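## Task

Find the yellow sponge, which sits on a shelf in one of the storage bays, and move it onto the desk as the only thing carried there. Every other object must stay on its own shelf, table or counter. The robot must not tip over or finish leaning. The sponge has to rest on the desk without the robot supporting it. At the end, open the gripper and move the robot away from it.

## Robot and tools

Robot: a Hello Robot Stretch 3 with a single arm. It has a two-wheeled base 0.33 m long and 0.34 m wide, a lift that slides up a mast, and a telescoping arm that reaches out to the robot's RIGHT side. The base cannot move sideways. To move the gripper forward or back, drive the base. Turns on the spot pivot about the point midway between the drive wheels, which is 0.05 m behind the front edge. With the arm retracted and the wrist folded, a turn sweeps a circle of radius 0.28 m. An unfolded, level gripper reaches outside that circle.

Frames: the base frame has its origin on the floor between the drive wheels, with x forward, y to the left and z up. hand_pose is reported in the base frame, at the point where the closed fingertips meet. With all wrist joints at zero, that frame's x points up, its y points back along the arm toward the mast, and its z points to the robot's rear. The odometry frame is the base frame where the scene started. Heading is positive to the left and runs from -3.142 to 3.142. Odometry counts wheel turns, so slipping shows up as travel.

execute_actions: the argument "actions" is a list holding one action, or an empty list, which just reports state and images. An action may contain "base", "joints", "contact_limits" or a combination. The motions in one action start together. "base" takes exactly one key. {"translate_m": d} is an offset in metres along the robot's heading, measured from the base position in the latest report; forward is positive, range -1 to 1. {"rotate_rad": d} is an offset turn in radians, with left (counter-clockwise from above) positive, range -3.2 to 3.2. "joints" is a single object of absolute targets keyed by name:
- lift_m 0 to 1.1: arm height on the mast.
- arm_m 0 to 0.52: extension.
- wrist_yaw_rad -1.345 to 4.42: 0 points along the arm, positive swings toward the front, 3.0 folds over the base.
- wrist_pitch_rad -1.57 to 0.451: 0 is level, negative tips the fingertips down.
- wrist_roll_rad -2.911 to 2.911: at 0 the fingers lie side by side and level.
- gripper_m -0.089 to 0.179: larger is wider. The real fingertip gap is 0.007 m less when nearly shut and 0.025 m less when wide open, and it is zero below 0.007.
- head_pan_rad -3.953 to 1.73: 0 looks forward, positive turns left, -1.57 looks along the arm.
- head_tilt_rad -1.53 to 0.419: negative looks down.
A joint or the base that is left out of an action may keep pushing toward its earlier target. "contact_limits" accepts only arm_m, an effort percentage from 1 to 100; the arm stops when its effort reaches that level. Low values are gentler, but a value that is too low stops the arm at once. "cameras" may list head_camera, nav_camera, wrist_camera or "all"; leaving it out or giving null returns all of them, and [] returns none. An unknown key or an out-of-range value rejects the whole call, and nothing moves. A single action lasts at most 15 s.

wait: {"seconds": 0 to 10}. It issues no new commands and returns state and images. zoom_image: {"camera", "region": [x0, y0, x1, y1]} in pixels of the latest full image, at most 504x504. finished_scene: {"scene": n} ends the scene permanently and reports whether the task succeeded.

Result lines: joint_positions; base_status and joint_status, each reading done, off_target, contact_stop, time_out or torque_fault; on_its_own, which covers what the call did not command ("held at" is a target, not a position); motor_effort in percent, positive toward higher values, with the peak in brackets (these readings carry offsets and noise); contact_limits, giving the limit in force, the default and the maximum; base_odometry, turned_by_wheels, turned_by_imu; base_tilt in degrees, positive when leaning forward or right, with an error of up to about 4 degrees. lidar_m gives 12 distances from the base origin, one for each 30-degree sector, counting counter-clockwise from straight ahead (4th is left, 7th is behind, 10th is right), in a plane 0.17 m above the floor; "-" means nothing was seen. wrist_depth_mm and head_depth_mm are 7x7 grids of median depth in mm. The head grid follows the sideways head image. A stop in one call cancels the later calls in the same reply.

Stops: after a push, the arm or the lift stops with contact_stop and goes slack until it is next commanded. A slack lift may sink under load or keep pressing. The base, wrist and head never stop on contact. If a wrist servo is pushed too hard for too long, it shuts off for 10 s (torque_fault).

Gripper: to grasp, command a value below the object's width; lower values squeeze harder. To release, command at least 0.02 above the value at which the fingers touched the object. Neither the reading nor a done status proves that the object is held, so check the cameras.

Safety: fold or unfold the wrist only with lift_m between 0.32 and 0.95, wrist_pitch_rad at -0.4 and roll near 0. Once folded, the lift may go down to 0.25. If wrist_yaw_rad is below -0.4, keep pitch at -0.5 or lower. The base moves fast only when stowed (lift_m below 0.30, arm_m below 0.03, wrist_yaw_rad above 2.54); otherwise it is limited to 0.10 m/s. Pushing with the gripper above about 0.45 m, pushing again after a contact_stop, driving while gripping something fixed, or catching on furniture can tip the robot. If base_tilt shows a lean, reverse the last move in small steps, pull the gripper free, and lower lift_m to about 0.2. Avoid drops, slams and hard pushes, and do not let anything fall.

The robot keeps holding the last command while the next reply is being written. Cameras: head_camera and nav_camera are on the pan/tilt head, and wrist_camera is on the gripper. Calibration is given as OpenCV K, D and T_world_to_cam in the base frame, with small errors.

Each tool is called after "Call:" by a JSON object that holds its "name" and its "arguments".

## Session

Call:
{"name": "execute_actions", "arguments": {"actions": [{"joints":{"head_pan_rad":1.6,"head_tilt_rad":-0.5,"lift_m":0.28}}], "cameras": ["nav_camera"]}}

Call:
{"name": "execute_actions", "arguments": {"actions": [{"joints":{"head_pan_rad":-0.5}}], "cameras": ["nav_camera"]}}

Call:
{"name": "execute_actions", "arguments": {"actions": [{"joints":{"head_pan_rad":-2.6}}], "cameras": ["nav_camera"]}}

Scene clock: 2.57 s.
base_odometry: x=+0.000 y=+0.000 heading=+0.000 (m, m, rad; odometry frame)
turned_by_wheels: +0.000 (rad since the last result)
turned_by_imu: +0.000 (rad since the last result)
base_tilt: forward=+0.1 right=+0.0 (deg)
lidar_m: 1.17 1.05 1.07 1.01 0.93 0.94 0.95 1.77 0.95 1.05 2.18 1.78
head_depth_mm: 1038 1103 1192 1302 1439 1481 1236 / 1120 1229 1357 1504 1655 1489 1245 / 1051 1156 1296 1470 1671 1500 1243 / 968 1061 1172 1313 1496 1502 1248 / 899 980 1075 1191 1330 1442 1251 / 840 907 990 1085 1204 1345 1290 / 787 848 917 999 1102 - -
base_status: not commanded
joint_positions: lift_m=+0.280 arm_m=-0.001 wrist_yaw_rad=+2.916 wrist_pitch_rad=-0.518 wrist_roll_rad=-0.017 gripper_m=+0.037 head_pan_rad=+1.593 head_tilt_rad=-0.494
joint_status: all done
motor_effort: left_wheel=+0(0) right_wheel=+0(0) lift_m=+36(37) arm_m=+0(0) wrist_yaw_rad=+1(1) wrist_pitch_rad=+6(6) wrist_roll_rad=+1(1) gripper_m=+1(1) head_pan_rad=+4(53) head_tilt_rad=-3(30) (%)
hand_pose: x=+0.0259 y=+0.0612 z=+0.2711 quat_wxyz=(+0.256, +0.693, +0.106, +0.665) (m; base frame)
wrist_depth_mm: 684 904 - - - 896 756 / 732 - 965 - - 943 805 / 713 - 738 742 766 785 801 / 589 584 603 613 614 635 648 / 498 498 534 513 522 531 531 / - - - - 452 450 458 / - - - - 391 396 398
pictures: nav_camera (sideways: a quarter turn counterclockwise sets it upright)
camera_calibration (this result's frames):
nav_camera: T_world_to_cam=[[-0.0383708, 0.508312, 0.860318, -1.08117], [0.998454, 0.0541592, 0.0125323, 0.0295492], [-0.0402238, 0.859468, -0.509604, 0.618528], [0, 0, 0, 1]] pos_world=[-0.0461094, 0.0163676, 1.24499]
Images, in order (width x height): nav_camera 672x504.

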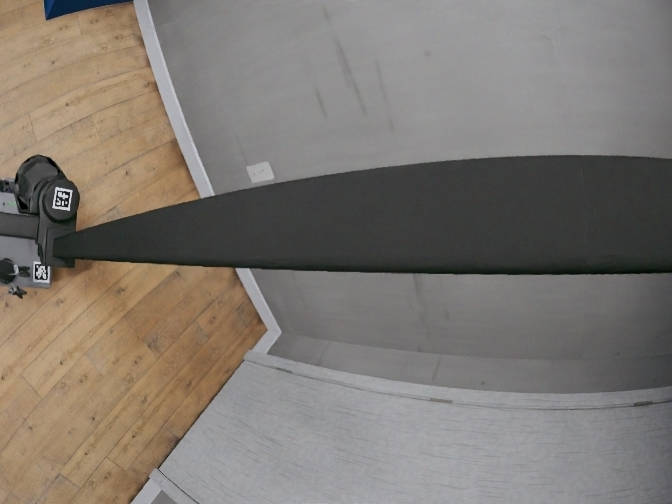

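Scene clock: 4.10 s.
base_odometry: x=+0.000 y=+0.000 heading=+0.000 (m, m, rad; odometry frame)
turned_by_wheels: +0.000 (rad since the last result)
turned_by_imu: +0.000 (rad since the last result)
base_tilt: forward=+0.1 right=+0.0 (deg)
lidar_m: 1.17 1.05 1.07 1.01 0.93 0.94 0.95 1.77 0.95 1.05 2.18 1.78
head_depth_mm: 3164 3413 3599 2492 1867 1493 1237 / 3279 3365 3579 2513 1873 1499 1240 / 3127 2944 3360 2536 1882 1502 1245 / 2348 2513 2816 2540 1898 1507 1249 / 1902 2031 2187 2273 1902 1514 1258 / 1596 1695 1796 1906 1861 1518 1259 / 1370 1438 1505 1587 1684 1529 1266
base_status: not commanded
joint_positions: lift_m=+0.280 arm_m=-0.001 wrist_yaw_rad=+2.916 wrist_pitch_rad=-0.518 wrist_roll_rad=-0.017 gripper_m=+0.037 head_pan_rad=-0.493 head_tilt_rad=-0.494
joint_status: all done
motor_effort: left_wheel=+0(0) right_wheel=+0(0) lift_m=+36(36) arm_m=+0(0) wrist_yaw_rad=+1(0) wrist_pitch_rad=+5(6) wrist_roll_rad=+1(1) gripper_m=+0(0) head_pan_rad=-5(50) head_tilt_rad=-3(3) (%)
hand_pose: x=+0.0259 y=+0.0612 z=+0.2711 quat_wxyz=(+0.256, +0.693, +0.106, +0.665) (m; base frame)
wrist_depth_mm: 669 905 - - - 886 764 / 730 - 981 - - 949 788 / 708 - 742 770 763 795 795 / 587 578 605 616 615 644 639 / 483 501 523 528 529 523 534 / - - - - 449 457 466 / - - - - 389 399 400
pictures: nav_camera (sideways: a quarter turn counterclockwise sets it upright)
camera_calibration (this result's frames):
nav_camera: T_world_to_cam=[[0.461497, -0.216959, 0.860203, -1.08407], [-0.444442, -0.89572, 0.012525, 0.0383603], [0.767784, -0.38809, -0.509798, 0.613851], [0, 0, 0, 1]] pos_world=[0.0460401, 0.0373907, 1.24498]
Images, in order (width x height): nav_camera 672x504.

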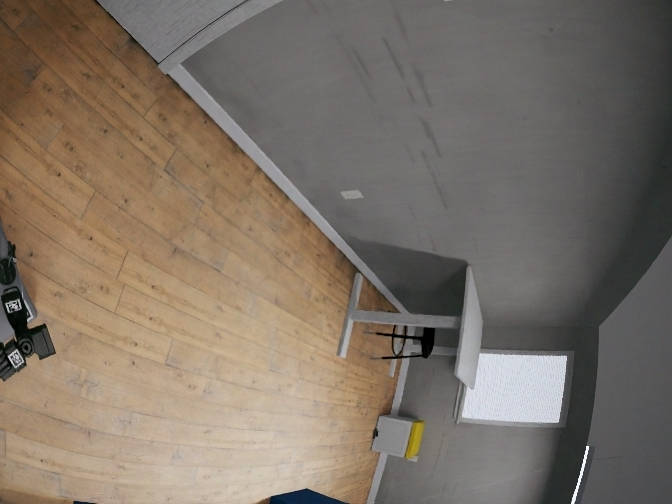

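Scene clock: 5.63 s.
base_odometry: x=+0.000 y=+0.000 heading=+0.000 (m, m, rad; odometry frame)
turned_by_wheels: +0.000 (rad since the last result)
turned_by_imu: +0.000 (rad since the last result)
base_tilt: forward=+0.1 right=+0.0 (deg)
lidar_m: 1.17 1.05 1.07 1.01 0.93 0.94 0.95 1.78 0.95 1.05 2.18 1.78
head_depth_mm: 1494 1579 1133 1278 1162 1330 1233 / 1474 1589 1812 1619 1773 1460 1239 / 2179 2235 2275 2217 1895 1504 1242 / 2294 2539 2796 2579 1902 1499 1251 / 2268 2490 2780 2569 1915 1513 1250 / 2249 2462 2725 2582 1917 1523 1260 / 2177 2235 2053 1877 1724 1478 1264
base_status: not commanded
joint_positions: lift_m=+0.280 arm_m=-0.001 wrist_yaw_rad=+2.916 wrist_pitch_rad=-0.518 wrist_roll_rad=-0.017 gripper_m=+0.037 head_pan_rad=-2.593 head_tilt_rad=-0.494
joint_status: all done
motor_effort: left_wheel=+1(0) right_wheel=+0(0) lift_m=+36(37) arm_m=+0(0) wrist_yaw_rad=+0(0) wrist_pitch_rad=+6(6) wrist_roll_rad=+1(1) gripper_m=+1(0) head_pan_rad=-4(50) head_tilt_rad=-3(3) (%)
hand_pose: x=+0.0259 y=+0.0612 z=+0.2711 quat_wxyz=(+0.256, +0.693, +0.106, +0.665) (m; base frame)
wrist_depth_mm: 663 883 - - - 904 762 / 728 - 949 - - 940 811 / 713 - 743 742 764 791 801 / 584 580 612 618 622 645 652 / 494 501 528 528 535 534 536 / - - - - 451 461 454 / - - - - 390 400 399
pictures: nav_camera (sideways: a quarter turn counterclockwise sets it upright)
camera_calibration (this result's frames):
nav_camera: T_world_to_cam=[[-0.420308, -0.288858, 0.860176, -1.07866], [-0.548813, 0.835852, 0.0125233, 0.0389992], [-0.722597, -0.466812, -0.509844, 0.623003], [0, 0, 0, 1]] pos_world=[0.0182145, -0.0533517, 1.24498]
Images, in order (width x height): nav_camera 672x504.

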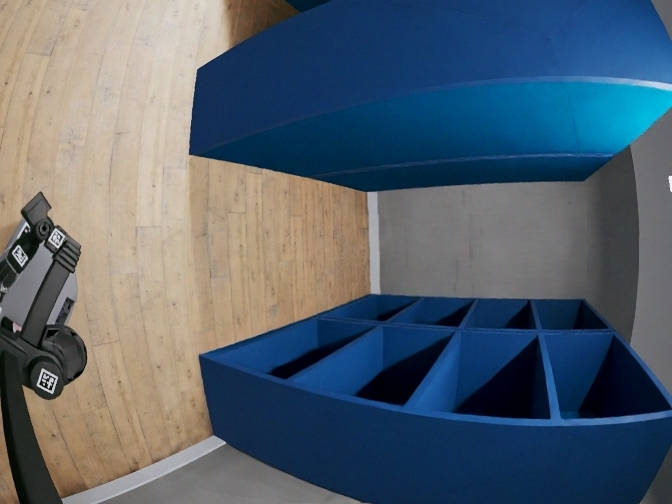

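Call:
{"name": "execute_actions", "arguments": {"actions": [{"base":{"rotate_rad":-2.6},"joints":{"head_pan_rad":-0.9}}], "cameras": []}}

Call:
{"name": "execute_actions", "arguments": {"actions": [{"base":{"translate_m":1.0}}], "cameras": ["nav_camera"]}}

Scene clock: 17.80 s.
base_odometry: x=+0.000 y=+0.000 heading=-2.600 (m, m, rad; odometry frame)
turned_by_wheels: -2.600 (rad since the last result)
turned_by_imu: -2.551 (rad since the last result)
base_tilt: forward=+0.1 right=+0.0 (deg)
lidar_m: 1.77 0.95 1.07 2.33 1.72 1.16 1.05 1.07 1.00 0.93 0.94 0.95
head_depth_mm: 748 812 892 984 1102 1243 1233 / 789 859 946 1056 1184 1357 1241 / 830 912 1008 1134 1292 1425 1247 / 877 971 1079 1225 1408 1508 1249 / 934 1034 1166 1332 1512 1517 1257 / 977 1058 1154 1241 1342 1427 1257 / 898 949 1008 1072 1148 1273 1267
base_status: done
joint_positions: lift_m=+0.280 arm_m=-0.001 wrist_yaw_rad=+2.916 wrist_pitch_rad=-0.518 wrist_roll_rad=-0.017 gripper_m=+0.037 head_pan_rad=-0.907 head_tilt_rad=-0.494
joint_status: all done
motor_effort: left_wheel=+4(18) right_wheel=-3(9) lift_m=+37(37) arm_m=-1(1) wrist_yaw_rad=+0(1) wrist_pitch_rad=+6(6) wrist_roll_rad=+1(1) gripper_m=+0(0) head_pan_rad=+3(50) head_tilt_rad=-3(3) (%)
hand_pose: x=+0.0259 y=+0.0612 z=+0.2710 quat_wxyz=(+0.256, +0.693, +0.106, +0.665) (m; base frame)
wrist_depth_mm: - - - - - 956 708 / 897 - 970 - - 962 773 / 714 - 746 766 765 779 796 / 585 583 601 615 618 626 656 / 500 489 537 531 528 528 538 / - - - - 456 457 464 / - - - - 400 391 399
pictures: none
No camera images: the call's "cameras" was empty. Leave "cameras" out to get every camera's image.

Scene clock: 22.73 s.
base_odometry: x=-0.857 y=-0.516 heading=-2.600 (m, m, rad; odometry frame)
turned_by_wheels: +0.000 (rad since the last result)
turned_by_imu: +0.007 (rad since the last result)
base_tilt: forward=+0.0 right=+0.0 (deg)
lidar_m: 1.69 0.89 0.60 0.56 0.57 2.22 2.05 1.31 0.38 0.38 0.82 0.80
head_depth_mm: 650 705 763 587 440 851 726 / 684 747 800 592 458 875 731 / 723 793 843 597 480 884 732 / 764 846 887 600 999 886 775 / 816 905 928 605 1042 890 1122 / 835 907 910 610 1072 898 1182 / 757 801 821 649 974 983 1183
base_status: done
joint_positions: lift_m=+0.280 arm_m=-0.001 wrist_yaw_rad=+2.916 wrist_pitch_rad=-0.518 wrist_roll_rad=-0.017 gripper_m=+0.037 head_pan_rad=-0.907 head_tilt_rad=-0.494
joint_status: not commanded
motor_effort: left_wheel=+3(17) right_wheel=-2(6) lift_m=+36(36) arm_m=-1(0) wrist_yaw_rad=+1(0) wrist_pitch_rad=+6(6) wrist_roll_rad=+1(1) gripper_m=+1(0) head_pan_rad=+4(4) head_tilt_rad=-3(3) (%)
hand_pose: x=+0.0259 y=+0.0611 z=+0.2710 quat_wxyz=(+0.256, +0.693, +0.106, +0.665) (m; base frame)
wrist_depth_mm: - 508 532 582 629 697 776 / 900 - 594 651 714 801 897 / 714 - 658 694 760 795 806 / 591 579 600 619 619 637 641 / 494 494 535 521 532 530 537 / - - - - 453 458 462 / - - - - 389 401 401
pictures: nav_camera (sideways: a quarter turn counterclockwise sets it upright)
camera_calibration (this result's frames):
nav_camera: T_world_to_cam=[[0.335443, -0.384755, 0.859908, -1.08292], [-0.767377, -0.641074, 0.0125064, 0.0403545], [0.546453, -0.664069, -0.510296, 0.61585], [0, 0, 0, 1]] pos_world=[0.0576915, 0.018178, 1.24497]
Images, in order (width x height): nav_camera 672x504.

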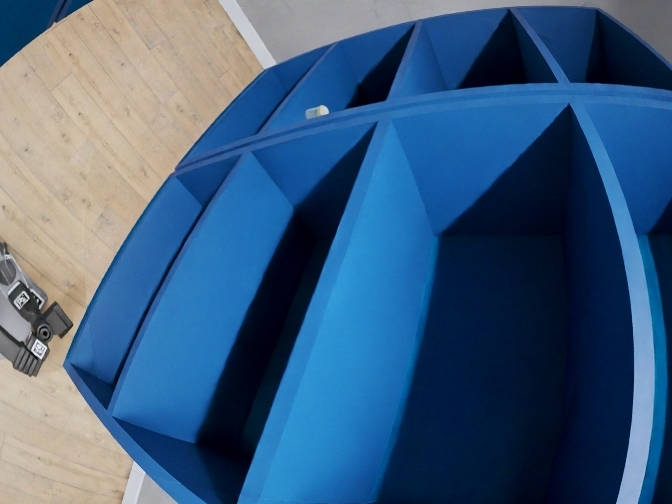

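Call:
{"name": "execute_actions", "arguments": {"actions": [{"base":{"translate_m":0.6},"joints":{"head_pan_rad":-1.3,"head_tilt_rad":-0.8}}], "cameras": ["nav_camera","head_camera"]}}

Call:
{"name": "execute_actions", "arguments": {"actions": [{"joints":{"head_pan_rad":1.3}}], "cameras": ["nav_camera"]}}

Scene clock: 34.30 s.
base_odometry: x=-1.371 y=-0.825 heading=-2.600 (m, m, rad; odometry frame)
turned_by_wheels: +0.000 (rad since the last result)
turned_by_imu: +0.005 (rad since the last result)
base_tilt: forward=+0.0 right=+0.0 (deg)
lidar_m: 1.10 0.97 0.66 0.62 0.63 0.80 2.65 0.79 0.81 0.68 0.32 0.98
head_depth_mm: 610 627 484 398 850 748 1071 / 618 630 486 406 854 765 1081 / 628 632 488 408 856 770 1096 / 578 585 490 416 839 787 1100 / 344 370 400 415 546 771 1106 / - 291 329 429 567 1134 1112 / - 308 352 423 861 1131 1126
base_status: done
joint_positions: lift_m=+0.280 arm_m=-0.001 wrist_yaw_rad=+2.916 wrist_pitch_rad=-0.518 wrist_roll_rad=-0.017 gripper_m=+0.037 head_pan_rad=-1.293 head_tilt_rad=-0.790
joint_status: all done
motor_effort: left_wheel=+2(16) right_wheel=-2(5) lift_m=+37(37) arm_m=-1(0) wrist_yaw_rad=+0(1) wrist_pitch_rad=+6(6) wrist_roll_rad=+1(1) gripper_m=+0(0) head_pan_rad=-4(35) head_tilt_rad=-4(23) (%)
hand_pose: x=+0.0259 y=+0.0611 z=+0.2710 quat_wxyz=(+0.256, +0.693, +0.106, +0.665) (m; base frame)
wrist_depth_mm: 513 564 582 642 706 778 855 / 552 - 646 689 766 875 928 / 616 - 706 756 768 789 813 / 601 587 610 624 625 645 642 / 493 494 525 537 532 529 531 / - - - - 451 453 460 / - - - - 393 393 398
pictures: head_camera (sideways: a quarter turn clockwise sets it upright), nav_camera (sideways: a quarter turn counterclockwise sets it upright)
camera_calibration (this result's frames):
head_camera: T_world_to_cam=[[-0.153417, 0.731989, -0.663819, 0.887445], [0.978481, 0.206334, 0.00138345, -0.00959161], [0.137981, -0.649322, -0.747892, 0.933001], [0, 0, 0, 1]] pos_world=[0.016798, -0.0418026, 1.2869]
nav_camera: T_world_to_cam=[[0.228396, -0.702427, 0.674115, -0.840088], [-0.951717, -0.306965, 0.00259157, 0.0543899], [0.20511, -0.642159, -0.738622, 0.914945], [0, 0, 0, 1]] pos_world=[0.055972, 0.0141353, 1.24197]
Images, in order (width x height): head_camera 896x504, nav_camera 672x504.

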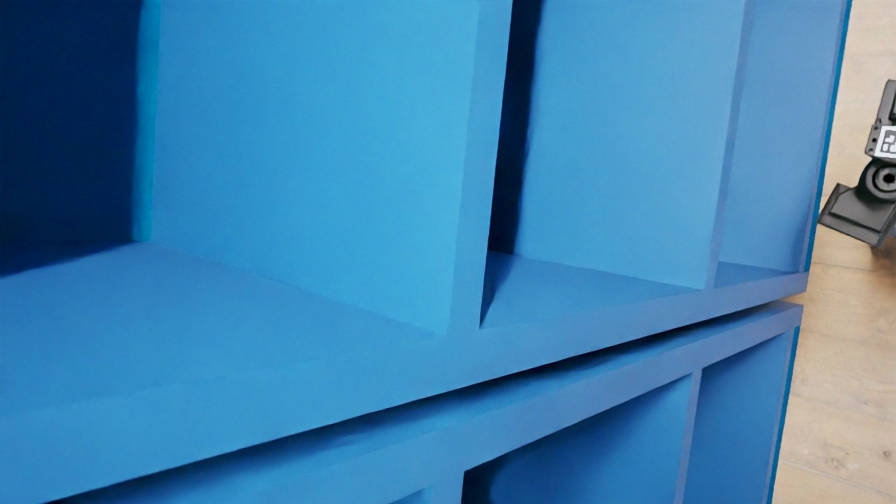

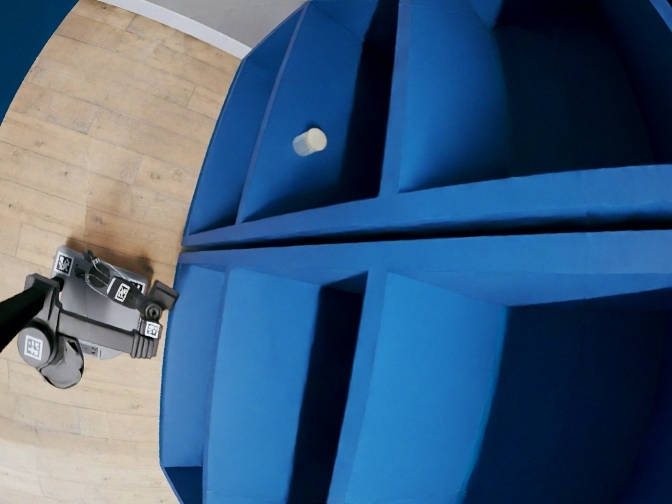

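Scene clock: 36.03 s.
base_odometry: x=-1.371 y=-0.825 heading=-2.600 (m, m, rad; odometry frame)
turned_by_wheels: +0.000 (rad since the last result)
turned_by_imu: +0.000 (rad since the last result)
base_tilt: forward=+0.1 right=+0.0 (deg)
lidar_m: 1.09 0.97 0.66 0.62 0.63 0.81 2.65 0.79 0.81 0.68 0.32 0.98
head_depth_mm: 643 762 934 1208 1450 1260 1111 / 612 718 870 1104 1390 1263 1115 / 583 678 810 1009 1336 1270 1115 / 556 644 761 937 1211 1274 1115 / 533 625 736 895 1125 1265 1128 / 522 590 679 812 1014 1233 1160 / 490 557 645 765 937 1183 -
base_status: not commanded
joint_positions: lift_m=+0.280 arm_m=-0.001 wrist_yaw_rad=+2.916 wrist_pitch_rad=-0.518 wrist_roll_rad=-0.017 gripper_m=+0.037 head_pan_rad=+1.293 head_tilt_rad=-0.790
joint_status: all done
motor_effort: left_wheel=+2(2) right_wheel=-2(2) lift_m=+36(37) arm_m=-1(0) wrist_yaw_rad=+0(0) wrist_pitch_rad=+6(6) wrist_roll_rad=+1(1) gripper_m=+0(0) head_pan_rad=+4(50) head_tilt_rad=-5(5) (%)
hand_pose: x=+0.0259 y=+0.0611 z=+0.2710 quat_wxyz=(+0.256, +0.693, +0.106, +0.665) (m; base frame)
wrist_depth_mm: 504 561 601 643 707 764 851 / 547 - 640 704 769 857 902 / 611 - 703 739 777 782 824 / 589 577 597 613 610 637 650 / 497 496 538 533 529 538 532 / - - - - 452 456 464 / - - - - 391 399 401
pictures: nav_camera (sideways: a quarter turn counterclockwise sets it upright)
camera_calibration (this result's frames):
nav_camera: T_world_to_cam=[[0.176465, 0.717242, 0.67411, -0.839764], [0.970471, -0.241204, 0.00259134, 0.0426648], [0.164457, 0.653747, -0.738626, 0.915199], [0, 0, 0, 1]] pos_world=[-0.0437261, 0.0142961, 1.24197]
Images, in order (width x height): nav_camera 672x504.

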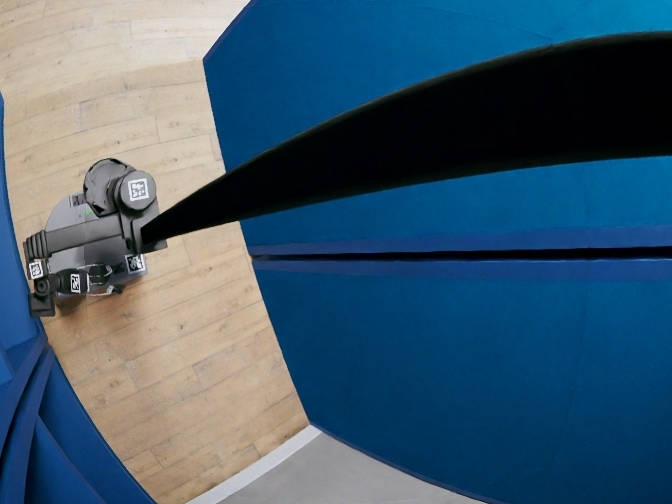

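Call:
{"name": "execute_actions", "arguments": {"actions": [{"base":{"translate_m":-0.7},"joints":{"head_pan_rad":0.6,"head_tilt_rad":-0.5}}], "cameras": []}}

Call:
{"name": "execute_actions", "arguments": {"actions": [{"base":{"translate_m":-0.75}}], "cameras": []}}

Call:
{"name": "execute_actions", "arguments": {"actions": [{"base":{"rotate_rad":1.5},"joints":{"head_pan_rad":-1.3}}], "cameras": []}}

Call:
{"name": "execute_actions", "arguments": {"actions": [{"base":{"translate_m":1.0}}], "cameras": ["nav_camera"]}}

Scene clock: 46.20 s.
base_odometry: x=-0.771 y=-0.464 heading=-2.600 (m, m, rad; odometry frame)
turned_by_wheels: +0.000 (rad since the last result)
turned_by_imu: -0.003 (rad since the last result)
base_tilt: forward=+0.1 right=+0.0 (deg)
lidar_m: 1.79 0.87 0.59 0.55 2.78 2.11 1.95 1.32 0.90 0.37 0.84 0.89
head_depth_mm: 1466 1596 1763 1961 1848 1468 1225 / 1487 1660 1852 2083 1840 1478 1239 / 1204 1347 1523 1762 1802 1484 1231 / 983 1069 1180 1304 1476 1466 1239 / 824 884 958 1045 1147 1266 1239 / 709 752 806 866 937 1016 1107 / 621 656 697 740 789 848 913
base_status: done
joint_positions: lift_m=+0.280 arm_m=-0.001 wrist_yaw_rad=+2.916 wrist_pitch_rad=-0.518 wrist_roll_rad=-0.017 gripper_m=+0.037 head_pan_rad=+0.607 head_tilt_rad=-0.507
joint_status: all done
motor_effort: left_wheel=+3(10) right_wheel=-2(9) lift_m=+37(37) arm_m=-1(1) wrist_yaw_rad=+0(0) wrist_pitch_rad=+6(6) wrist_roll_rad=+1(1) gripper_m=+1(1) head_pan_rad=-4(46) head_tilt_rad=+4(24) (%)
hand_pose: x=+0.0259 y=+0.0611 z=+0.2710 quat_wxyz=(+0.256, +0.693, +0.106, +0.665) (m; base frame)
wrist_depth_mm: - - 519 570 623 694 765 / 907 - 585 639 704 774 897 / 693 - 676 697 752 787 817 / 585 588 607 607 613 628 648 / 500 500 541 523 535 527 536 / - - - - 450 452 456 / - - - - 391 396 397
pictures: none
No camera images: the call's "cameras" was empty. Leave "cameras" out to get every camera's image.

Scene clock: 50.50 s.
base_odometry: x=-0.129 y=-0.077 heading=-2.599 (m, m, rad; odometry frame)
turned_by_wheels: +0.000 (rad since the last result)
turned_by_imu: -0.004 (rad since the last result)
base_tilt: forward=+0.0 right=+0.0 (deg)
lidar_m: 1.62 0.83 0.88 1.98 1.95 1.32 1.20 1.23 0.98 0.91 0.93 0.81
head_depth_mm: 2004 2254 2501 2454 1840 1475 1225 / 1383 1603 1893 2190 1838 1473 1231 / 1047 1168 1324 1522 1705 1481 1231 / 845 922 1013 1129 1272 1395 1236 / 708 764 841 942 1079 1281 1244 / 673 754 855 988 1162 1384 1250 / 714 803 918 1079 1306 1467 1254
base_status: done
joint_positions: lift_m=+0.280 arm_m=-0.001 wrist_yaw_rad=+2.916 wrist_pitch_rad=-0.518 wrist_roll_rad=-0.017 gripper_m=+0.037 head_pan_rad=+0.607 head_tilt_rad=-0.506
joint_status: not commanded
motor_effort: left_wheel=+4(11) right_wheel=-3(10) lift_m=+36(37) arm_m=-1(1) wrist_yaw_rad=+0(0) wrist_pitch_rad=+6(6) wrist_roll_rad=+1(1) gripper_m=+1(0) head_pan_rad=-5(4) head_tilt_rad=+3(3) (%)
hand_pose: x=+0.0259 y=+0.0611 z=+0.2710 quat_wxyz=(+0.256, +0.693, +0.106, +0.665) (m; base frame)
wrist_depth_mm: - - - - - 759 651 / 900 - 987 - - 772 802 / 716 - 722 728 774 796 798 / 579 579 598 606 624 631 649 / 497 496 532 533 543 533 540 / - - - - 448 453 453 / - - - - 391 399 398
pictures: none
No camera images: the call's "cameras" was empty. Leave "cameras" out to get every camera's image.

Scene clock: 52.70 s.
base_odometry: x=-0.129 y=-0.077 heading=-1.100 (m, m, rad; odometry frame)
turned_by_wheels: +1.500 (rad since the last result)
turned_by_imu: +1.472 (rad since the last result)
base_tilt: forward=+0.1 right=+0.0 (deg)
lidar_m: 1.97 2.16 1.36 1.20 1.21 1.01 0.91 0.92 0.81 1.62 0.83 0.83
head_depth_mm: 2070 2172 1832 1806 1782 1462 1230 / 2130 2328 2576 2460 1845 1473 1230 / 2136 2361 2645 2482 1862 1484 1235 / 2156 2384 2648 2517 1869 1486 1244 / 2141 2313 2431 2283 1877 1507 1246 / 1493 1512 1515 1524 1538 1428 1249 / 1087 1094 1099 1101 1110 1115 1213
base_status: done
joint_positions: lift_m=+0.280 arm_m=-0.001 wrist_yaw_rad=+2.916 wrist_pitch_rad=-0.518 wrist_roll_rad=-0.017 gripper_m=+0.037 head_pan_rad=-1.293 head_tilt_rad=-0.506
joint_status: all done
motor_effort: left_wheel=-4(13) right_wheel=+3(12) lift_m=+37(37) arm_m=-1(1) wrist_yaw_rad=+0(1) wrist_pitch_rad=+6(6) wrist_roll_rad=+1(1) gripper_m=+1(1) head_pan_rad=-4(50) head_tilt_rad=+3(4) (%)
hand_pose: x=+0.0259 y=+0.0611 z=+0.2710 quat_wxyz=(+0.256, +0.693, +0.106, +0.665) (m; base frame)
wrist_depth_mm: 909 - - - - - - / 901 - 969 - - - - / 705 - 732 775 783 785 795 / 577 571 602 620 623 636 644 / 496 499 537 529 523 522 546 / - - - - 450 454 456 / - - - - 390 397 401
pictures: none
No camera images: the call's "cameras" was empty. Leave "cameras" out to get every camera's image.

Scene clock: 57.63 s.
base_odometry: x=+0.325 y=-0.968 heading=-1.100 (m, m, rad; odometry frame)
turned_by_wheels: +0.000 (rad since the last result)
turned_by_imu: +0.007 (rad since the last result)
base_tilt: forward=+0.0 right=+0.0 (deg)
lidar_m: 1.20 2.04 1.55 1.40 1.41 1.70 1.90 1.52 0.56 0.51 1.50 1.00
head_depth_mm: 382 420 467 524 601 700 839 / 1103 442 486 539 609 707 854 / 1934 2126 2280 2175 1688 1442 1193 / 2000 2205 2470 2488 1876 1492 1242 / 2014 2227 2485 2520 1889 1503 1248 / 2022 2243 2452 2437 1890 1513 1253 / 1976 1996 2001 2013 1828 1517 1254
base_status: done
joint_positions: lift_m=+0.280 arm_m=-0.001 wrist_yaw_rad=+2.916 wrist_pitch_rad=-0.518 wrist_roll_rad=-0.017 gripper_m=+0.037 head_pan_rad=-1.293 head_tilt_rad=-0.506
joint_status: not commanded
motor_effort: left_wheel=-4(11) right_wheel=+3(10) lift_m=+37(37) arm_m=-1(1) wrist_yaw_rad=+0(1) wrist_pitch_rad=+6(6) wrist_roll_rad=+1(1) gripper_m=+0(0) head_pan_rad=-4(3) head_tilt_rad=+4(4) (%)
hand_pose: x=+0.0259 y=+0.0611 z=+0.2710 quat_wxyz=(+0.256, +0.693, +0.106, +0.665) (m; base frame)
wrist_depth_mm: - - - - - - - / 920 - 958 - - - - / 713 - 753 770 765 789 811 / 581 575 605 619 624 637 642 / 495 499 530 527 529 538 537 / - - - - 446 457 462 / - - - - 391 396 404
pictures: nav_camera (sideways: a quarter turn counterclockwise sets it upright)
camera_calibration (this result's frames):
nav_camera: T_world_to_cam=[[0.168798, -0.492673, 0.853686, -1.07379], [-0.952197, -0.305243, 0.0121168, 0.0419894], [0.254613, -0.814923, -0.520647, 0.631097], [0, 0, 0, 1]] pos_world=[0.0605505, -0.0019145, 1.24475]
Images, in order (width x height): nav_camera 672x504.

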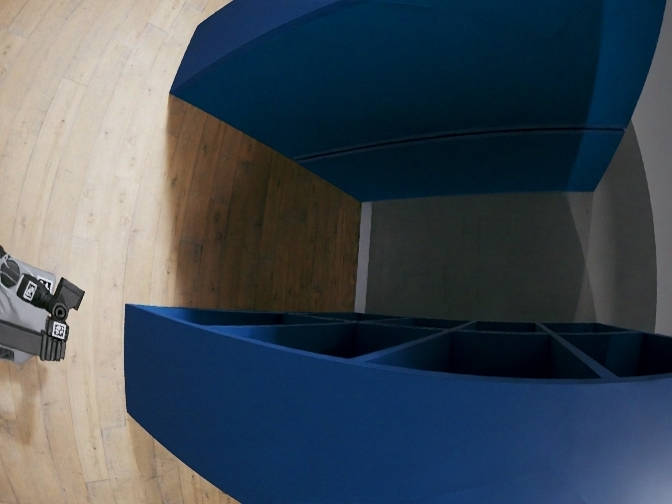

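Call:
{"name": "execute_actions", "arguments": {"actions": [{"base":{"translate_m":0.68}}], "cameras": []}}

Call:
{"name": "execute_actions", "arguments": {"actions": [{"base":{"rotate_rad":-1.57},"joints":{"head_pan_rad":-0.8}}], "cameras": []}}

Call:
{"name": "execute_actions", "arguments": {"actions": [{"base":{"translate_m":0.8}}], "cameras": ["nav_camera","head_camera"]}}

Scene clock: 68.80 s.
base_odometry: x=+0.634 y=-1.574 heading=-1.100 (m, m, rad; odometry frame)
turned_by_wheels: +0.000 (rad since the last result)
turned_by_imu: +0.005 (rad since the last result)
base_tilt: forward=+0.1 right=+0.0 (deg)
lidar_m: 1.80 1.80 1.22 1.52 1.52 1.87 2.57 0.82 1.45 2.12 0.43 0.48
head_depth_mm: 1847 2042 2276 2427 1842 1474 1232 / 1871 2073 2278 2442 1848 1482 1236 / 1880 2083 2316 2484 1854 1484 1235 / 1849 2022 2112 2178 1751 1458 1243 / 866 880 897 909 924 936 948 / 557 563 569 574 579 594 692 / 410 414 416 436 481 569 696
base_status: done
joint_positions: lift_m=+0.280 arm_m=-0.001 wrist_yaw_rad=+2.916 wrist_pitch_rad=-0.518 wrist_roll_rad=-0.017 gripper_m=+0.037 head_pan_rad=-1.293 head_tilt_rad=-0.506
joint_status: not commanded
motor_effort: left_wheel=-4(11) right_wheel=+3(11) lift_m=+37(37) arm_m=-1(1) wrist_yaw_rad=+0(0) wrist_pitch_rad=+6(6) wrist_roll_rad=+1(1) gripper_m=+1(0) head_pan_rad=-4(5) head_tilt_rad=+3(3) (%)
hand_pose: x=+0.0259 y=+0.0611 z=+0.2710 quat_wxyz=(+0.256, +0.693, +0.106, +0.665) (m; base frame)
wrist_depth_mm: - - - - - - - / 915 - - - - - - / 707 - 751 766 778 771 796 / 582 575 604 599 623 637 642 / 488 493 531 529 530 536 539 / - - - - 452 452 460 / - - - - 390 399 396
pictures: none
No camera images: the call's "cameras" was empty. Leave "cameras" out to get every camera's image.

Scene clock: 71.00 s.
base_odometry: x=+0.634 y=-1.574 heading=-2.670 (m, m, rad; odometry frame)
turned_by_wheels: -1.570 (rad since the last result)
turned_by_imu: -1.539 (rad since the last result)
base_tilt: forward=+0.0 right=-0.1 (deg)
lidar_m: 2.26 0.43 0.48 1.79 1.51 1.22 1.52 1.53 1.87 2.57 0.82 1.46
head_depth_mm: 2111 2319 2476 2335 1838 1474 1226 / 810 923 1075 1282 1668 1477 1232 / 679 750 845 961 1123 1342 1232 / 1160 1264 1032 1466 1230 1410 1240 / 1237 1360 1136 1477 1656 1457 1241 / 1332 1437 1649 1451 1776 1509 1251 / 1327 1399 1476 1543 1723 1506 1252
base_status: done
joint_positions: lift_m=+0.280 arm_m=-0.001 wrist_yaw_rad=+2.916 wrist_pitch_rad=-0.518 wrist_roll_rad=-0.017 gripper_m=+0.037 head_pan_rad=-0.807 head_tilt_rad=-0.506
joint_status: all done
motor_effort: left_wheel=+4(17) right_wheel=-3(8) lift_m=+37(37) arm_m=-1(1) wrist_yaw_rad=+0(0) wrist_pitch_rad=+6(6) wrist_roll_rad=+1(1) gripper_m=-1(2) head_pan_rad=+4(38) head_tilt_rad=+4(3) (%)
hand_pose: x=+0.0259 y=+0.0611 z=+0.2710 quat_wxyz=(+0.256, +0.693, +0.106, +0.665) (m; base frame)
wrist_depth_mm: - - - - 585 415 344 / 920 - 952 - 618 430 392 / 714 - 731 761 651 453 477 / 587 574 591 620 598 503 587 / 497 504 535 534 529 529 540 / - - - - 451 459 461 / - - - - 395 396 401
pictures: none
No camera images: the call's "cameras" was empty. Leave "cameras" out to get every camera's image.

Scene clock: 75.37 s.
base_odometry: x=-0.079 y=-1.938 heading=-2.670 (m, m, rad; odometry frame)
turned_by_wheels: +0.000 (rad since the last result)
turned_by_imu: +0.006 (rad since the last result)
base_tilt: forward=+0.0 right=-0.1 (deg)
lidar_m: 1.47 0.54 0.35 0.32 0.32 0.39 2.00 2.33 0.70 0.91 0.81 0.77
head_depth_mm: 867 939 855 671 1081 889 1154 / 914 1003 866 1227 1082 949 1162 / 814 903 874 1135 1091 1321 1194 / 688 755 792 920 1018 1208 1233 / 625 689 771 883 1077 1373 1243 / 1147 1307 975 1487 1606 1460 1250 / 1285 1425 1165 1493 1724 1512 1254
base_status: done
joint_positions: lift_m=+0.280 arm_m=-0.001 wrist_yaw_rad=+2.916 wrist_pitch_rad=-0.518 wrist_roll_rad=-0.017 gripper_m=+0.037 head_pan_rad=-0.807 head_tilt_rad=-0.506
joint_status: not commanded
motor_effort: left_wheel=+3(18) right_wheel=-3(7) lift_m=+37(37) arm_m=-1(1) wrist_yaw_rad=+0(0) wrist_pitch_rad=+6(6) wrist_roll_rad=+1(1) gripper_m=+0(1) head_pan_rad=+4(3) head_tilt_rad=+3(3) (%)
hand_pose: x=+0.0259 y=+0.0611 z=+0.2710 quat_wxyz=(+0.256, +0.693, +0.106, +0.665) (m; base frame)
wrist_depth_mm: - 302 325 351 395 444 512 / 292 - 356 386 447 512 606 / 324 - 399 448 504 598 725 / 360 380 452 509 576 634 651 / 400 432 498 529 529 531 537 / - - - - 447 452 464 / - - - - 394 397 399
pictures: head_camera (sideways: a quarter turn clockwise sets it upright), nav_camera (sideways: a quarter turn counterclockwise sets it upright)
camera_calibration (this result's frames):
head_camera: T_world_to_cam=[[-0.328669, 0.419813, -0.84601, 1.12599], [0.766425, 0.641996, 0.020825, -0.0336129], [0.551878, -0.641559, -0.53276, 0.650636], [0, 0, 0, 1]] pos_world=[0.0367676, -0.0337038, 1.29993]
nav_camera: T_world_to_cam=[[0.379365, -0.356785, 0.85369, -1.07508], [-0.699379, -0.714649, 0.012117, 0.0404469], [0.605765, -0.601649, -0.520641, 0.628948], [0, 0, 0, 1]] pos_world=[0.0551406, 0.0237393, 1.24475]
Images, in order (width x height): head_camera 896x504, nav_camera 672x504.

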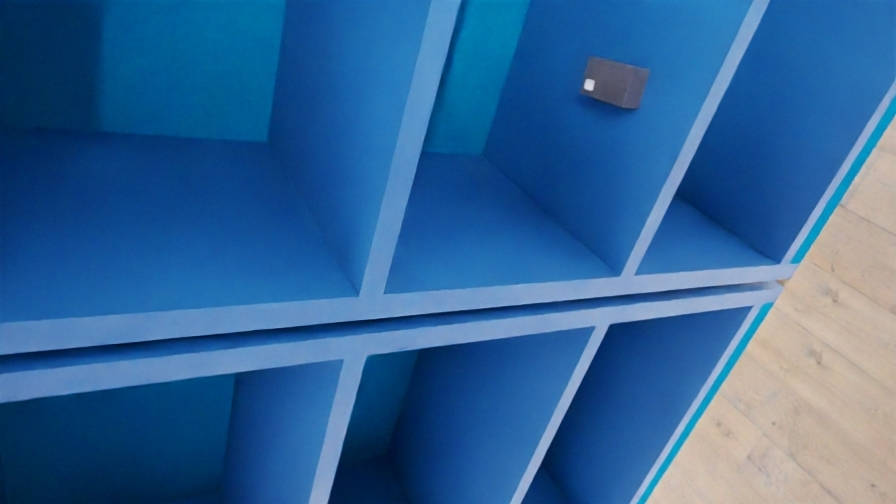

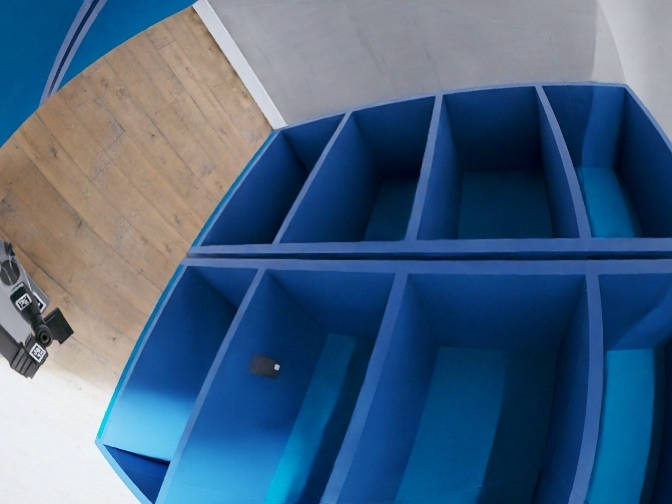

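Call:
{"name": "execute_actions", "arguments": {"actions": [{"base":{"translate_m":-1.0}}], "cameras": []}}

Call:
{"name": "execute_actions", "arguments": {"actions": [{"base":{"rotate_rad":1.55},"joints":{"head_pan_rad":-1.3}}], "cameras": []}}

Call:
{"name": "execute_actions", "arguments": {"actions": [{"base":{"translate_m":0.9}}], "cameras": ["nav_camera"]}}

Scene clock: 86.43 s.
base_odometry: x=+0.812 y=-1.483 heading=-2.670 (m, m, rad; odometry frame)
turned_by_wheels: +0.000 (rad since the last result)
turned_by_imu: -0.005 (rad since the last result)
base_tilt: forward=+0.0 right=-0.1 (deg)
lidar_m: 2.45 0.61 0.72 1.75 1.37 1.03 1.32 1.33 1.63 2.60 1.01 0.96
head_depth_mm: 2006 2143 2432 2429 1846 1470 1228 / 2314 2501 2743 2451 1843 1477 1229 / 1034 1151 1298 1508 1675 1481 1236 / 871 959 1053 1178 1325 1446 1241 / 800 897 1018 1406 1704 1498 1244 / 1363 1482 1757 1488 1775 1508 1246 / 1478 1580 1723 1659 1820 1510 1254
base_status: done
joint_positions: lift_m=+0.280 arm_m=-0.001 wrist_yaw_rad=+2.916 wrist_pitch_rad=-0.518 wrist_roll_rad=-0.017 gripper_m=+0.037 head_pan_rad=-0.807 head_tilt_rad=-0.506
joint_status: not commanded
motor_effort: left_wheel=+4(10) right_wheel=-3(10) lift_m=+37(37) arm_m=-1(1) wrist_yaw_rad=+0(0) wrist_pitch_rad=+6(6) wrist_roll_rad=+1(1) gripper_m=+1(0) head_pan_rad=+4(4) head_tilt_rad=+3(4) (%)
hand_pose: x=+0.0259 y=+0.0611 z=+0.2710 quat_wxyz=(+0.256, +0.693, +0.106, +0.665) (m; base frame)
wrist_depth_mm: - - - - - 617 488 / 918 - 976 - 949 636 499 / 713 - 737 766 786 670 512 / 583 578 603 607 620 634 560 / 496 497 527 528 524 532 538 / - - - - 451 451 459 / - - - - 394 397 407
pictures: none
No camera images: the call's "cameras" was empty. Leave "cameras" out to get every camera's image.

Scene clock: 88.67 s.
base_odometry: x=+0.812 y=-1.483 heading=-1.120 (m, m, rad; odometry frame)
turned_by_wheels: +1.550 (rad since the last result)
turned_by_imu: +1.521 (rad since the last result)
base_tilt: forward=+0.1 right=+0.0 (deg)
lidar_m: 1.75 1.66 1.03 1.32 1.32 1.60 2.60 1.05 0.96 2.28 0.61 0.71
head_depth_mm: 2035 2232 2517 2446 1842 1469 1227 / 2043 2257 2512 2484 1847 1484 1229 / 2045 2267 2523 2471 1856 1485 1234 / 2020 2205 2267 2272 1739 1443 1236 / 813 817 818 823 826 915 1086 / 497 530 581 646 745 877 1062 / 467 516 576 651 752 886 1077
base_status: done
joint_positions: lift_m=+0.280 arm_m=-0.001 wrist_yaw_rad=+2.916 wrist_pitch_rad=-0.518 wrist_roll_rad=-0.017 gripper_m=+0.037 head_pan_rad=-1.293 head_tilt_rad=-0.506
joint_status: all done
motor_effort: left_wheel=-4(12) right_wheel=+3(11) lift_m=+37(37) arm_m=-1(1) wrist_yaw_rad=+0(1) wrist_pitch_rad=+6(6) wrist_roll_rad=+1(1) gripper_m=+1(1) head_pan_rad=-3(36) head_tilt_rad=+4(3) (%)
hand_pose: x=+0.0259 y=+0.0611 z=+0.2710 quat_wxyz=(+0.256, +0.693, +0.106, +0.665) (m; base frame)
wrist_depth_mm: - - - - - - - / 929 - 970 - 990 - - / 712 - 735 746 786 787 803 / 569 570 595 611 621 636 643 / 489 489 525 526 536 536 535 / - - - - 454 456 458 / - - - - 391 397 404
pictures: none
No camera images: the call's "cameras" was empty. Leave "cameras" out to get every camera's image.

Scene clock: 93.37 s.
base_odometry: x=+1.204 y=-2.293 heading=-1.120 (m, m, rad; odometry frame)
turned_by_wheels: +0.000 (rad since the last result)
turned_by_imu: +0.007 (rad since the last result)
base_tilt: forward=+0.0 right=+0.0 (deg)
lidar_m: 0.88 0.88 1.39 0.90 1.50 1.81 3.43 0.74 0.50 1.33 2.29 1.44
head_depth_mm: 1078 1170 1262 1373 1157 1313 1174 / 1881 2036 2166 2130 1727 1477 1234 / 1905 2129 2349 2492 1857 1486 1234 / 1930 2131 2379 2504 1884 1499 1242 / 1942 2138 2386 2514 1880 1503 1244 / 1950 2163 2400 2531 1882 1502 1249 / 1956 2170 2427 2569 1901 1517 1254
base_status: done
joint_positions: lift_m=+0.280 arm_m=-0.001 wrist_yaw_rad=+2.916 wrist_pitch_rad=-0.518 wrist_roll_rad=-0.017 gripper_m=+0.037 head_pan_rad=-1.293 head_tilt_rad=-0.506
joint_status: not commanded
motor_effort: left_wheel=-4(11) right_wheel=+3(10) lift_m=+36(36) arm_m=-1(1) wrist_yaw_rad=+0(1) wrist_pitch_rad=+6(6) wrist_roll_rad=+1(1) gripper_m=+0(1) head_pan_rad=-5(3) head_tilt_rad=+4(3) (%)
hand_pose: x=+0.0259 y=+0.0611 z=+0.2710 quat_wxyz=(+0.256, +0.693, +0.106, +0.665) (m; base frame)
wrist_depth_mm: - - - - - - - / 912 - 957 964 - - - / 687 - 731 769 756 785 771 / 571 570 598 617 616 613 646 / 489 496 530 521 528 526 531 / - - - - 444 457 461 / - - - - 391 402 404
pictures: nav_camera (sideways: a quarter turn counterclockwise sets it upright)
camera_calibration (this result's frames):
nav_camera: T_world_to_cam=[[0.168669, -0.49271, 0.85369, -1.07379], [-0.952276, -0.304997, 0.012117, 0.0419895], [0.254403, -0.814993, -0.52064, 0.63109], [0, 0, 0, 1]] pos_world=[0.0605502, -0.00192901, 1.24475]
Images, in order (width x height): nav_camera 672x504.

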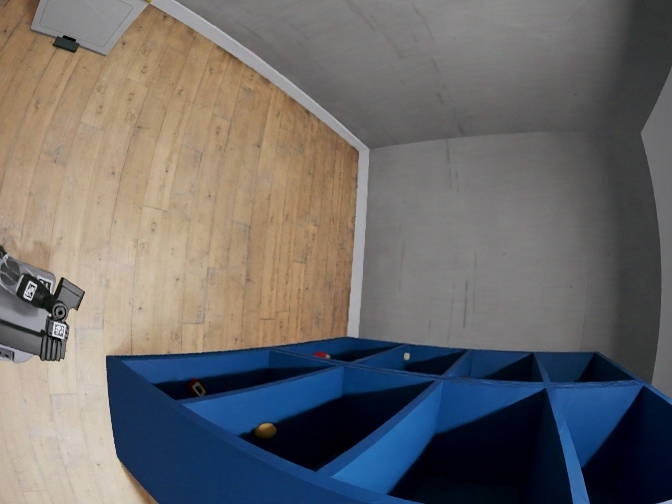

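Call:
{"name": "execute_actions", "arguments": {"actions": [{"base":{"translate_m":0.5}}], "cameras": []}}

Call:
{"name": "execute_actions", "arguments": {"actions": [{"base":{"rotate_rad":-1.57},"joints":{"head_pan_rad":-1.0,"head_tilt_rad":-0.7}}], "cameras": []}}

Call:
{"name": "execute_actions", "arguments": {"actions": [{"base":{"translate_m":0.7}}], "cameras": ["nav_camera","head_camera"]}}

Scene clock: 107.27 s.
base_odometry: x=+1.422 y=-2.743 heading=-1.120 (m, m, rad; odometry frame)
turned_by_wheels: +0.000 (rad since the last result)
turned_by_imu: +0.004 (rad since the last result)
base_tilt: forward=+0.1 right=+0.0 (deg)
lidar_m: 0.39 0.39 0.46 1.19 1.37 1.37 3.69 0.83 1.43 2.20 1.41 0.88
head_depth_mm: 1813 1993 2214 2350 1834 1474 1226 / 1815 2004 2235 2386 1858 1479 1237 / 1835 2026 2253 2412 1868 1481 1240 / 1844 2036 2271 2459 1869 1497 1241 / 1856 2062 2289 2442 1876 1495 1243 / 1867 2070 2255 2409 1890 1509 1250 / 1839 1869 1872 1893 1791 1506 1262
base_status: done
joint_positions: lift_m=+0.280 arm_m=-0.001 wrist_yaw_rad=+2.916 wrist_pitch_rad=-0.518 wrist_roll_rad=-0.017 gripper_m=+0.037 head_pan_rad=-1.293 head_tilt_rad=-0.506
joint_status: not commanded
motor_effort: left_wheel=-4(11) right_wheel=+3(10) lift_m=+36(37) arm_m=-1(1) wrist_yaw_rad=-1(1) wrist_pitch_rad=+6(6) wrist_roll_rad=+1(1) gripper_m=+0(1) head_pan_rad=-5(4) head_tilt_rad=+3(3) (%)
hand_pose: x=+0.0259 y=+0.0611 z=+0.2710 quat_wxyz=(+0.256, +0.693, +0.106, +0.665) (m; base frame)
wrist_depth_mm: - - - - - 393 314 / 898 - 977 991 934 413 323 / 706 - 750 749 711 431 334 / 578 579 598 605 608 458 347 / 494 497 534 528 525 458 355 / - - - - 454 448 375 / - - - - 390 394 382
pictures: none
No camera images: the call's "cameras" was empty. Leave "cameras" out to get every camera's image.

Scene clock: 109.40 s.
base_odometry: x=+1.422 y=-2.743 heading=-2.690 (m, m, rad; odometry frame)
turned_by_wheels: -1.570 (rad since the last result)
turned_by_imu: -1.539 (rad since the last result)
base_tilt: forward=+0.1 right=+0.0 (deg)
lidar_m: 2.20 1.39 0.88 0.39 0.39 0.46 1.21 0.95 1.38 3.71 0.83 1.43
head_depth_mm: 3271 3502 2460 1911 1558 1316 1134 / 1989 2386 2393 1925 1568 1318 1141 / 1026 2125 2298 1808 1570 1319 1141 / 749 843 966 1160 1454 1336 1143 / 1084 877 1410 1255 1499 1328 1150 / 1157 943 1472 1632 1530 1336 1150 / 1198 1023 1487 1726 1578 1340 1154
base_status: done
joint_positions: lift_m=+0.280 arm_m=-0.001 wrist_yaw_rad=+2.916 wrist_pitch_rad=-0.518 wrist_roll_rad=-0.017 gripper_m=+0.037 head_pan_rad=-1.007 head_tilt_rad=-0.691
joint_status: all done
motor_effort: left_wheel=+4(17) right_wheel=-3(9) lift_m=+37(37) arm_m=-2(1) wrist_yaw_rad=+0(1) wrist_pitch_rad=+6(6) wrist_roll_rad=+1(1) gripper_m=+1(0) head_pan_rad=+4(29) head_tilt_rad=-4(19) (%)
hand_pose: x=+0.0259 y=+0.0611 z=+0.2710 quat_wxyz=(+0.256, +0.693, +0.106, +0.665) (m; base frame)
wrist_depth_mm: - 356 393 833 957 - - / 341 - 435 892 977 - - / 375 - 475 759 758 798 822 / 414 449 543 612 621 634 658 / 447 473 535 531 530 540 535 / - - - - 448 449 456 / - - - - 392 396 401
pictures: none
No camera images: the call's "cameras" was empty. Leave "cameras" out to get every camera's image.

Scene clock: 113.43 s.
base_odometry: x=+0.792 y=-3.049 heading=-2.690 (m, m, rad; odometry frame)
turned_by_wheels: +0.000 (rad since the last result)
turned_by_imu: +0.005 (rad since the last result)
base_tilt: forward=+0.0 right=+0.0 (deg)
lidar_m: 1.51 1.51 1.01 0.91 0.92 0.82 1.63 1.93 0.72 0.78 0.89 0.82
head_depth_mm: 879 798 1128 1116 960 1237 1142 / 911 803 1183 1121 995 1263 1140 / 944 809 1236 1128 1366 1294 1147 / 980 817 1299 1129 1444 1311 1148 / 944 824 1131 1133 1374 1332 1150 / 784 783 915 1048 1329 1330 1154 / 672 745 876 1181 1505 1335 1154
base_status: done
joint_positions: lift_m=+0.280 arm_m=-0.001 wrist_yaw_rad=+2.916 wrist_pitch_rad=-0.518 wrist_roll_rad=-0.017 gripper_m=+0.037 head_pan_rad=-1.007 head_tilt_rad=-0.692
joint_status: not commanded
motor_effort: left_wheel=+3(18) right_wheel=-3(6) lift_m=+37(37) arm_m=-1(2) wrist_yaw_rad=+0(1) wrist_pitch_rad=+6(6) wrist_roll_rad=+1(1) gripper_m=+1(1) head_pan_rad=+4(4) head_tilt_rad=-4(4) (%)
hand_pose: x=+0.0259 y=+0.0611 z=+0.2710 quat_wxyz=(+0.256, +0.693, +0.106, +0.665) (m; base frame)
wrist_depth_mm: 719 794 830 935 - - - / 766 - 889 - - - - / 711 - 723 747 767 826 810 / 582 578 599 612 621 652 662 / 500 494 538 526 541 536 526 / - - - - 447 457 456 / - - - - 390 397 412
pictures: head_camera (sideways: a quarter turn clockwise sets it upright), nav_camera (sideways: a quarter turn counterclockwise sets it upright)
camera_calibration (this result's frames):
head_camera: T_world_to_cam=[[-0.317198, 0.600726, -0.733835, 0.979687], [0.880085, 0.474745, 0.00821727, -0.0178889], [0.353321, -0.643231, -0.679278, 0.842451], [0, 0, 0, 1]] pos_world=[0.0288431, -0.0381398, 1.29133]
nav_camera: T_world_to_cam=[[0.380252, -0.550365, 0.743308, -0.931186], [-0.826461, -0.562963, 0.00595738, 0.0492434], [0.415176, -0.61658, -0.668923, 0.823014], [0, 0, 0, 1]] pos_world=[0.0530875, 0.0226837, 1.2424]
Images, in order (width x height): head_camera 896x504, nav_camera 672x504.

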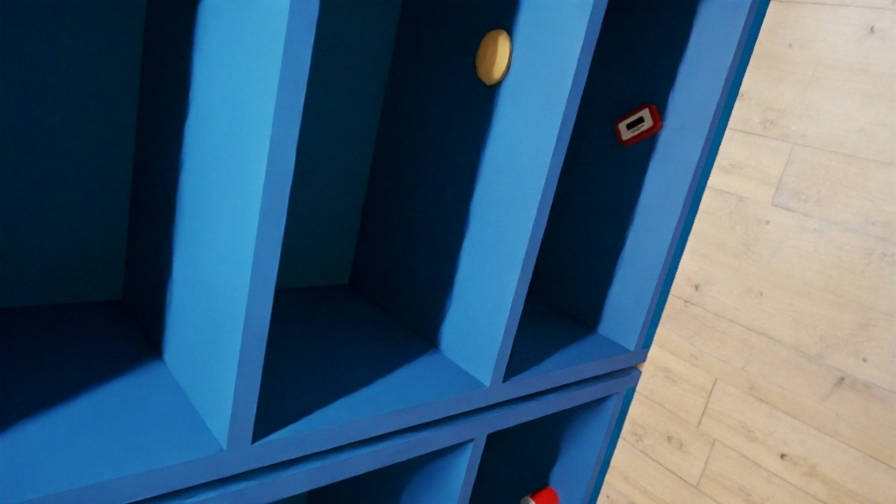

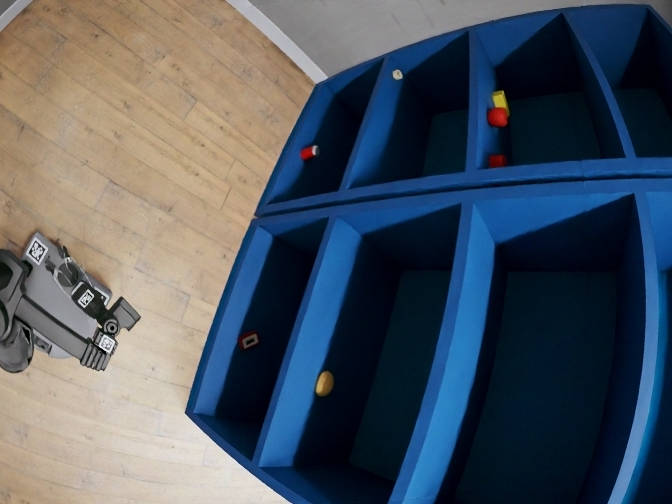

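Call:
{"name": "execute_actions", "arguments": {"actions": [{"base":{"translate_m":1.0},"joints":{"head_pan_rad":-1.4,"head_tilt_rad":-0.55,"lift_m":0.9}}], "cameras": ["nav_camera","head_camera"]}}

Scene clock: 128.57 s.
base_odometry: x=-0.107 y=-3.486 heading=-2.690 (m, m, rad; odometry frame)
turned_by_wheels: +0.000 (rad since the last result)
turned_by_imu: +0.009 (rad since the last result)
base_tilt: forward=+0.0 right=+0.0 (deg)
lidar_m: 0.52 0.52 0.64 1.08 1.09 1.33 1.76 1.40 0.61 0.92 0.80 0.57
head_depth_mm: 760 846 674 578 991 858 - / 758 844 756 582 1031 863 - / 757 845 764 579 1031 888 - / 755 842 771 565 1044 871 - / 754 837 775 567 1043 847 1144 / 753 839 674 572 1046 851 1144 / 752 838 791 575 1054 852 1122
base_status: done
joint_positions: lift_m=+0.900 arm_m=-0.001 wrist_yaw_rad=+2.916 wrist_pitch_rad=-0.519 wrist_roll_rad=-0.017 gripper_m=+0.037 head_pan_rad=-1.393 head_tilt_rad=-0.557
joint_status: all done
motor_effort: left_wheel=+2(17) right_wheel=-2(6) lift_m=+49(52) arm_m=-1(1) wrist_yaw_rad=+1(1) wrist_pitch_rad=+6(6) wrist_roll_rad=+1(1) gripper_m=+0(0) head_pan_rad=-4(35) head_tilt_rad=+4(17) (%)
hand_pose: x=+0.0258 y=+0.0610 z=+0.8905 quat_wxyz=(+0.257, +0.693, +0.106, +0.665) (m; base frame)
wrist_depth_mm: 803 942 - - 779 556 428 / 905 - - - 822 570 438 / - - - - 856 591 457 / - - - - 907 614 468 / - - - - 940 643 481 / - - - - 879 667 504 / 963 933 986 988 - 689 509
pictures: head_camera (sideways: a quarter turn clockwise sets it upright), nav_camera (sideways: a quarter turn counterclockwise sets it upright)
camera_calibration (this result's frames):
head_camera: T_world_to_cam=[[-0.0490784, 0.572775, -0.818242, 1.08808], [0.993769, 0.110081, 0.017451, -0.030606], [0.100069, -0.812288, -0.574609, 0.707838], [0, 0, 0, 1]] pos_world=[0.0129839, -0.0448853, 1.29757]
nav_camera: T_world_to_cam=[[0.126244, -0.548692, 0.826438, -1.038], [-0.977817, -0.2092, 0.0104752, 0.0442834], [0.167143, -0.809427, -0.56293, 0.686644], [0, 0, 0, 1]] pos_world=[0.0595745, -0.00448979, 1.24391]
Images, in order (width x height): head_camera 896x504, nav_camera 672x504.

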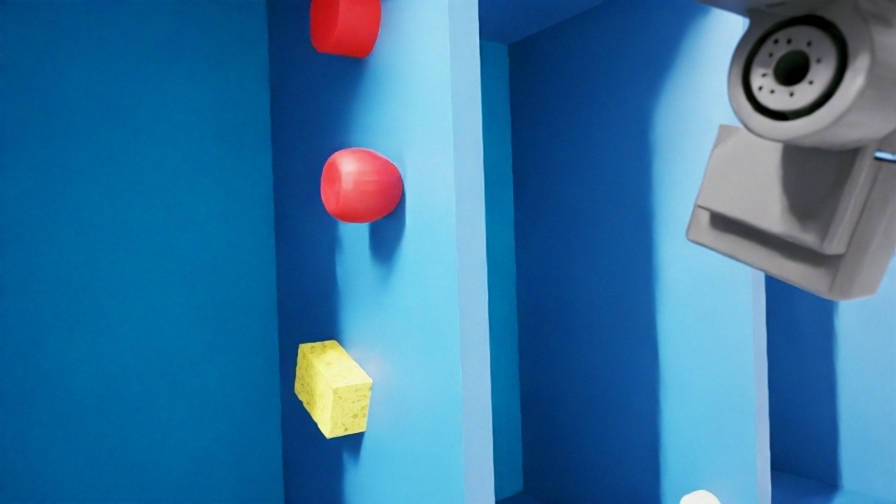

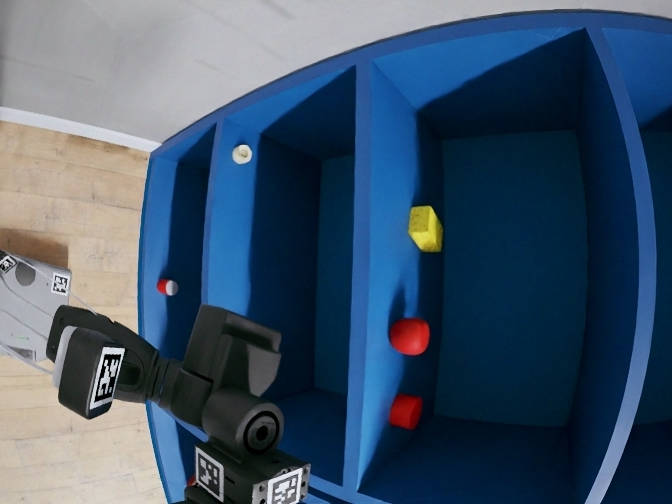

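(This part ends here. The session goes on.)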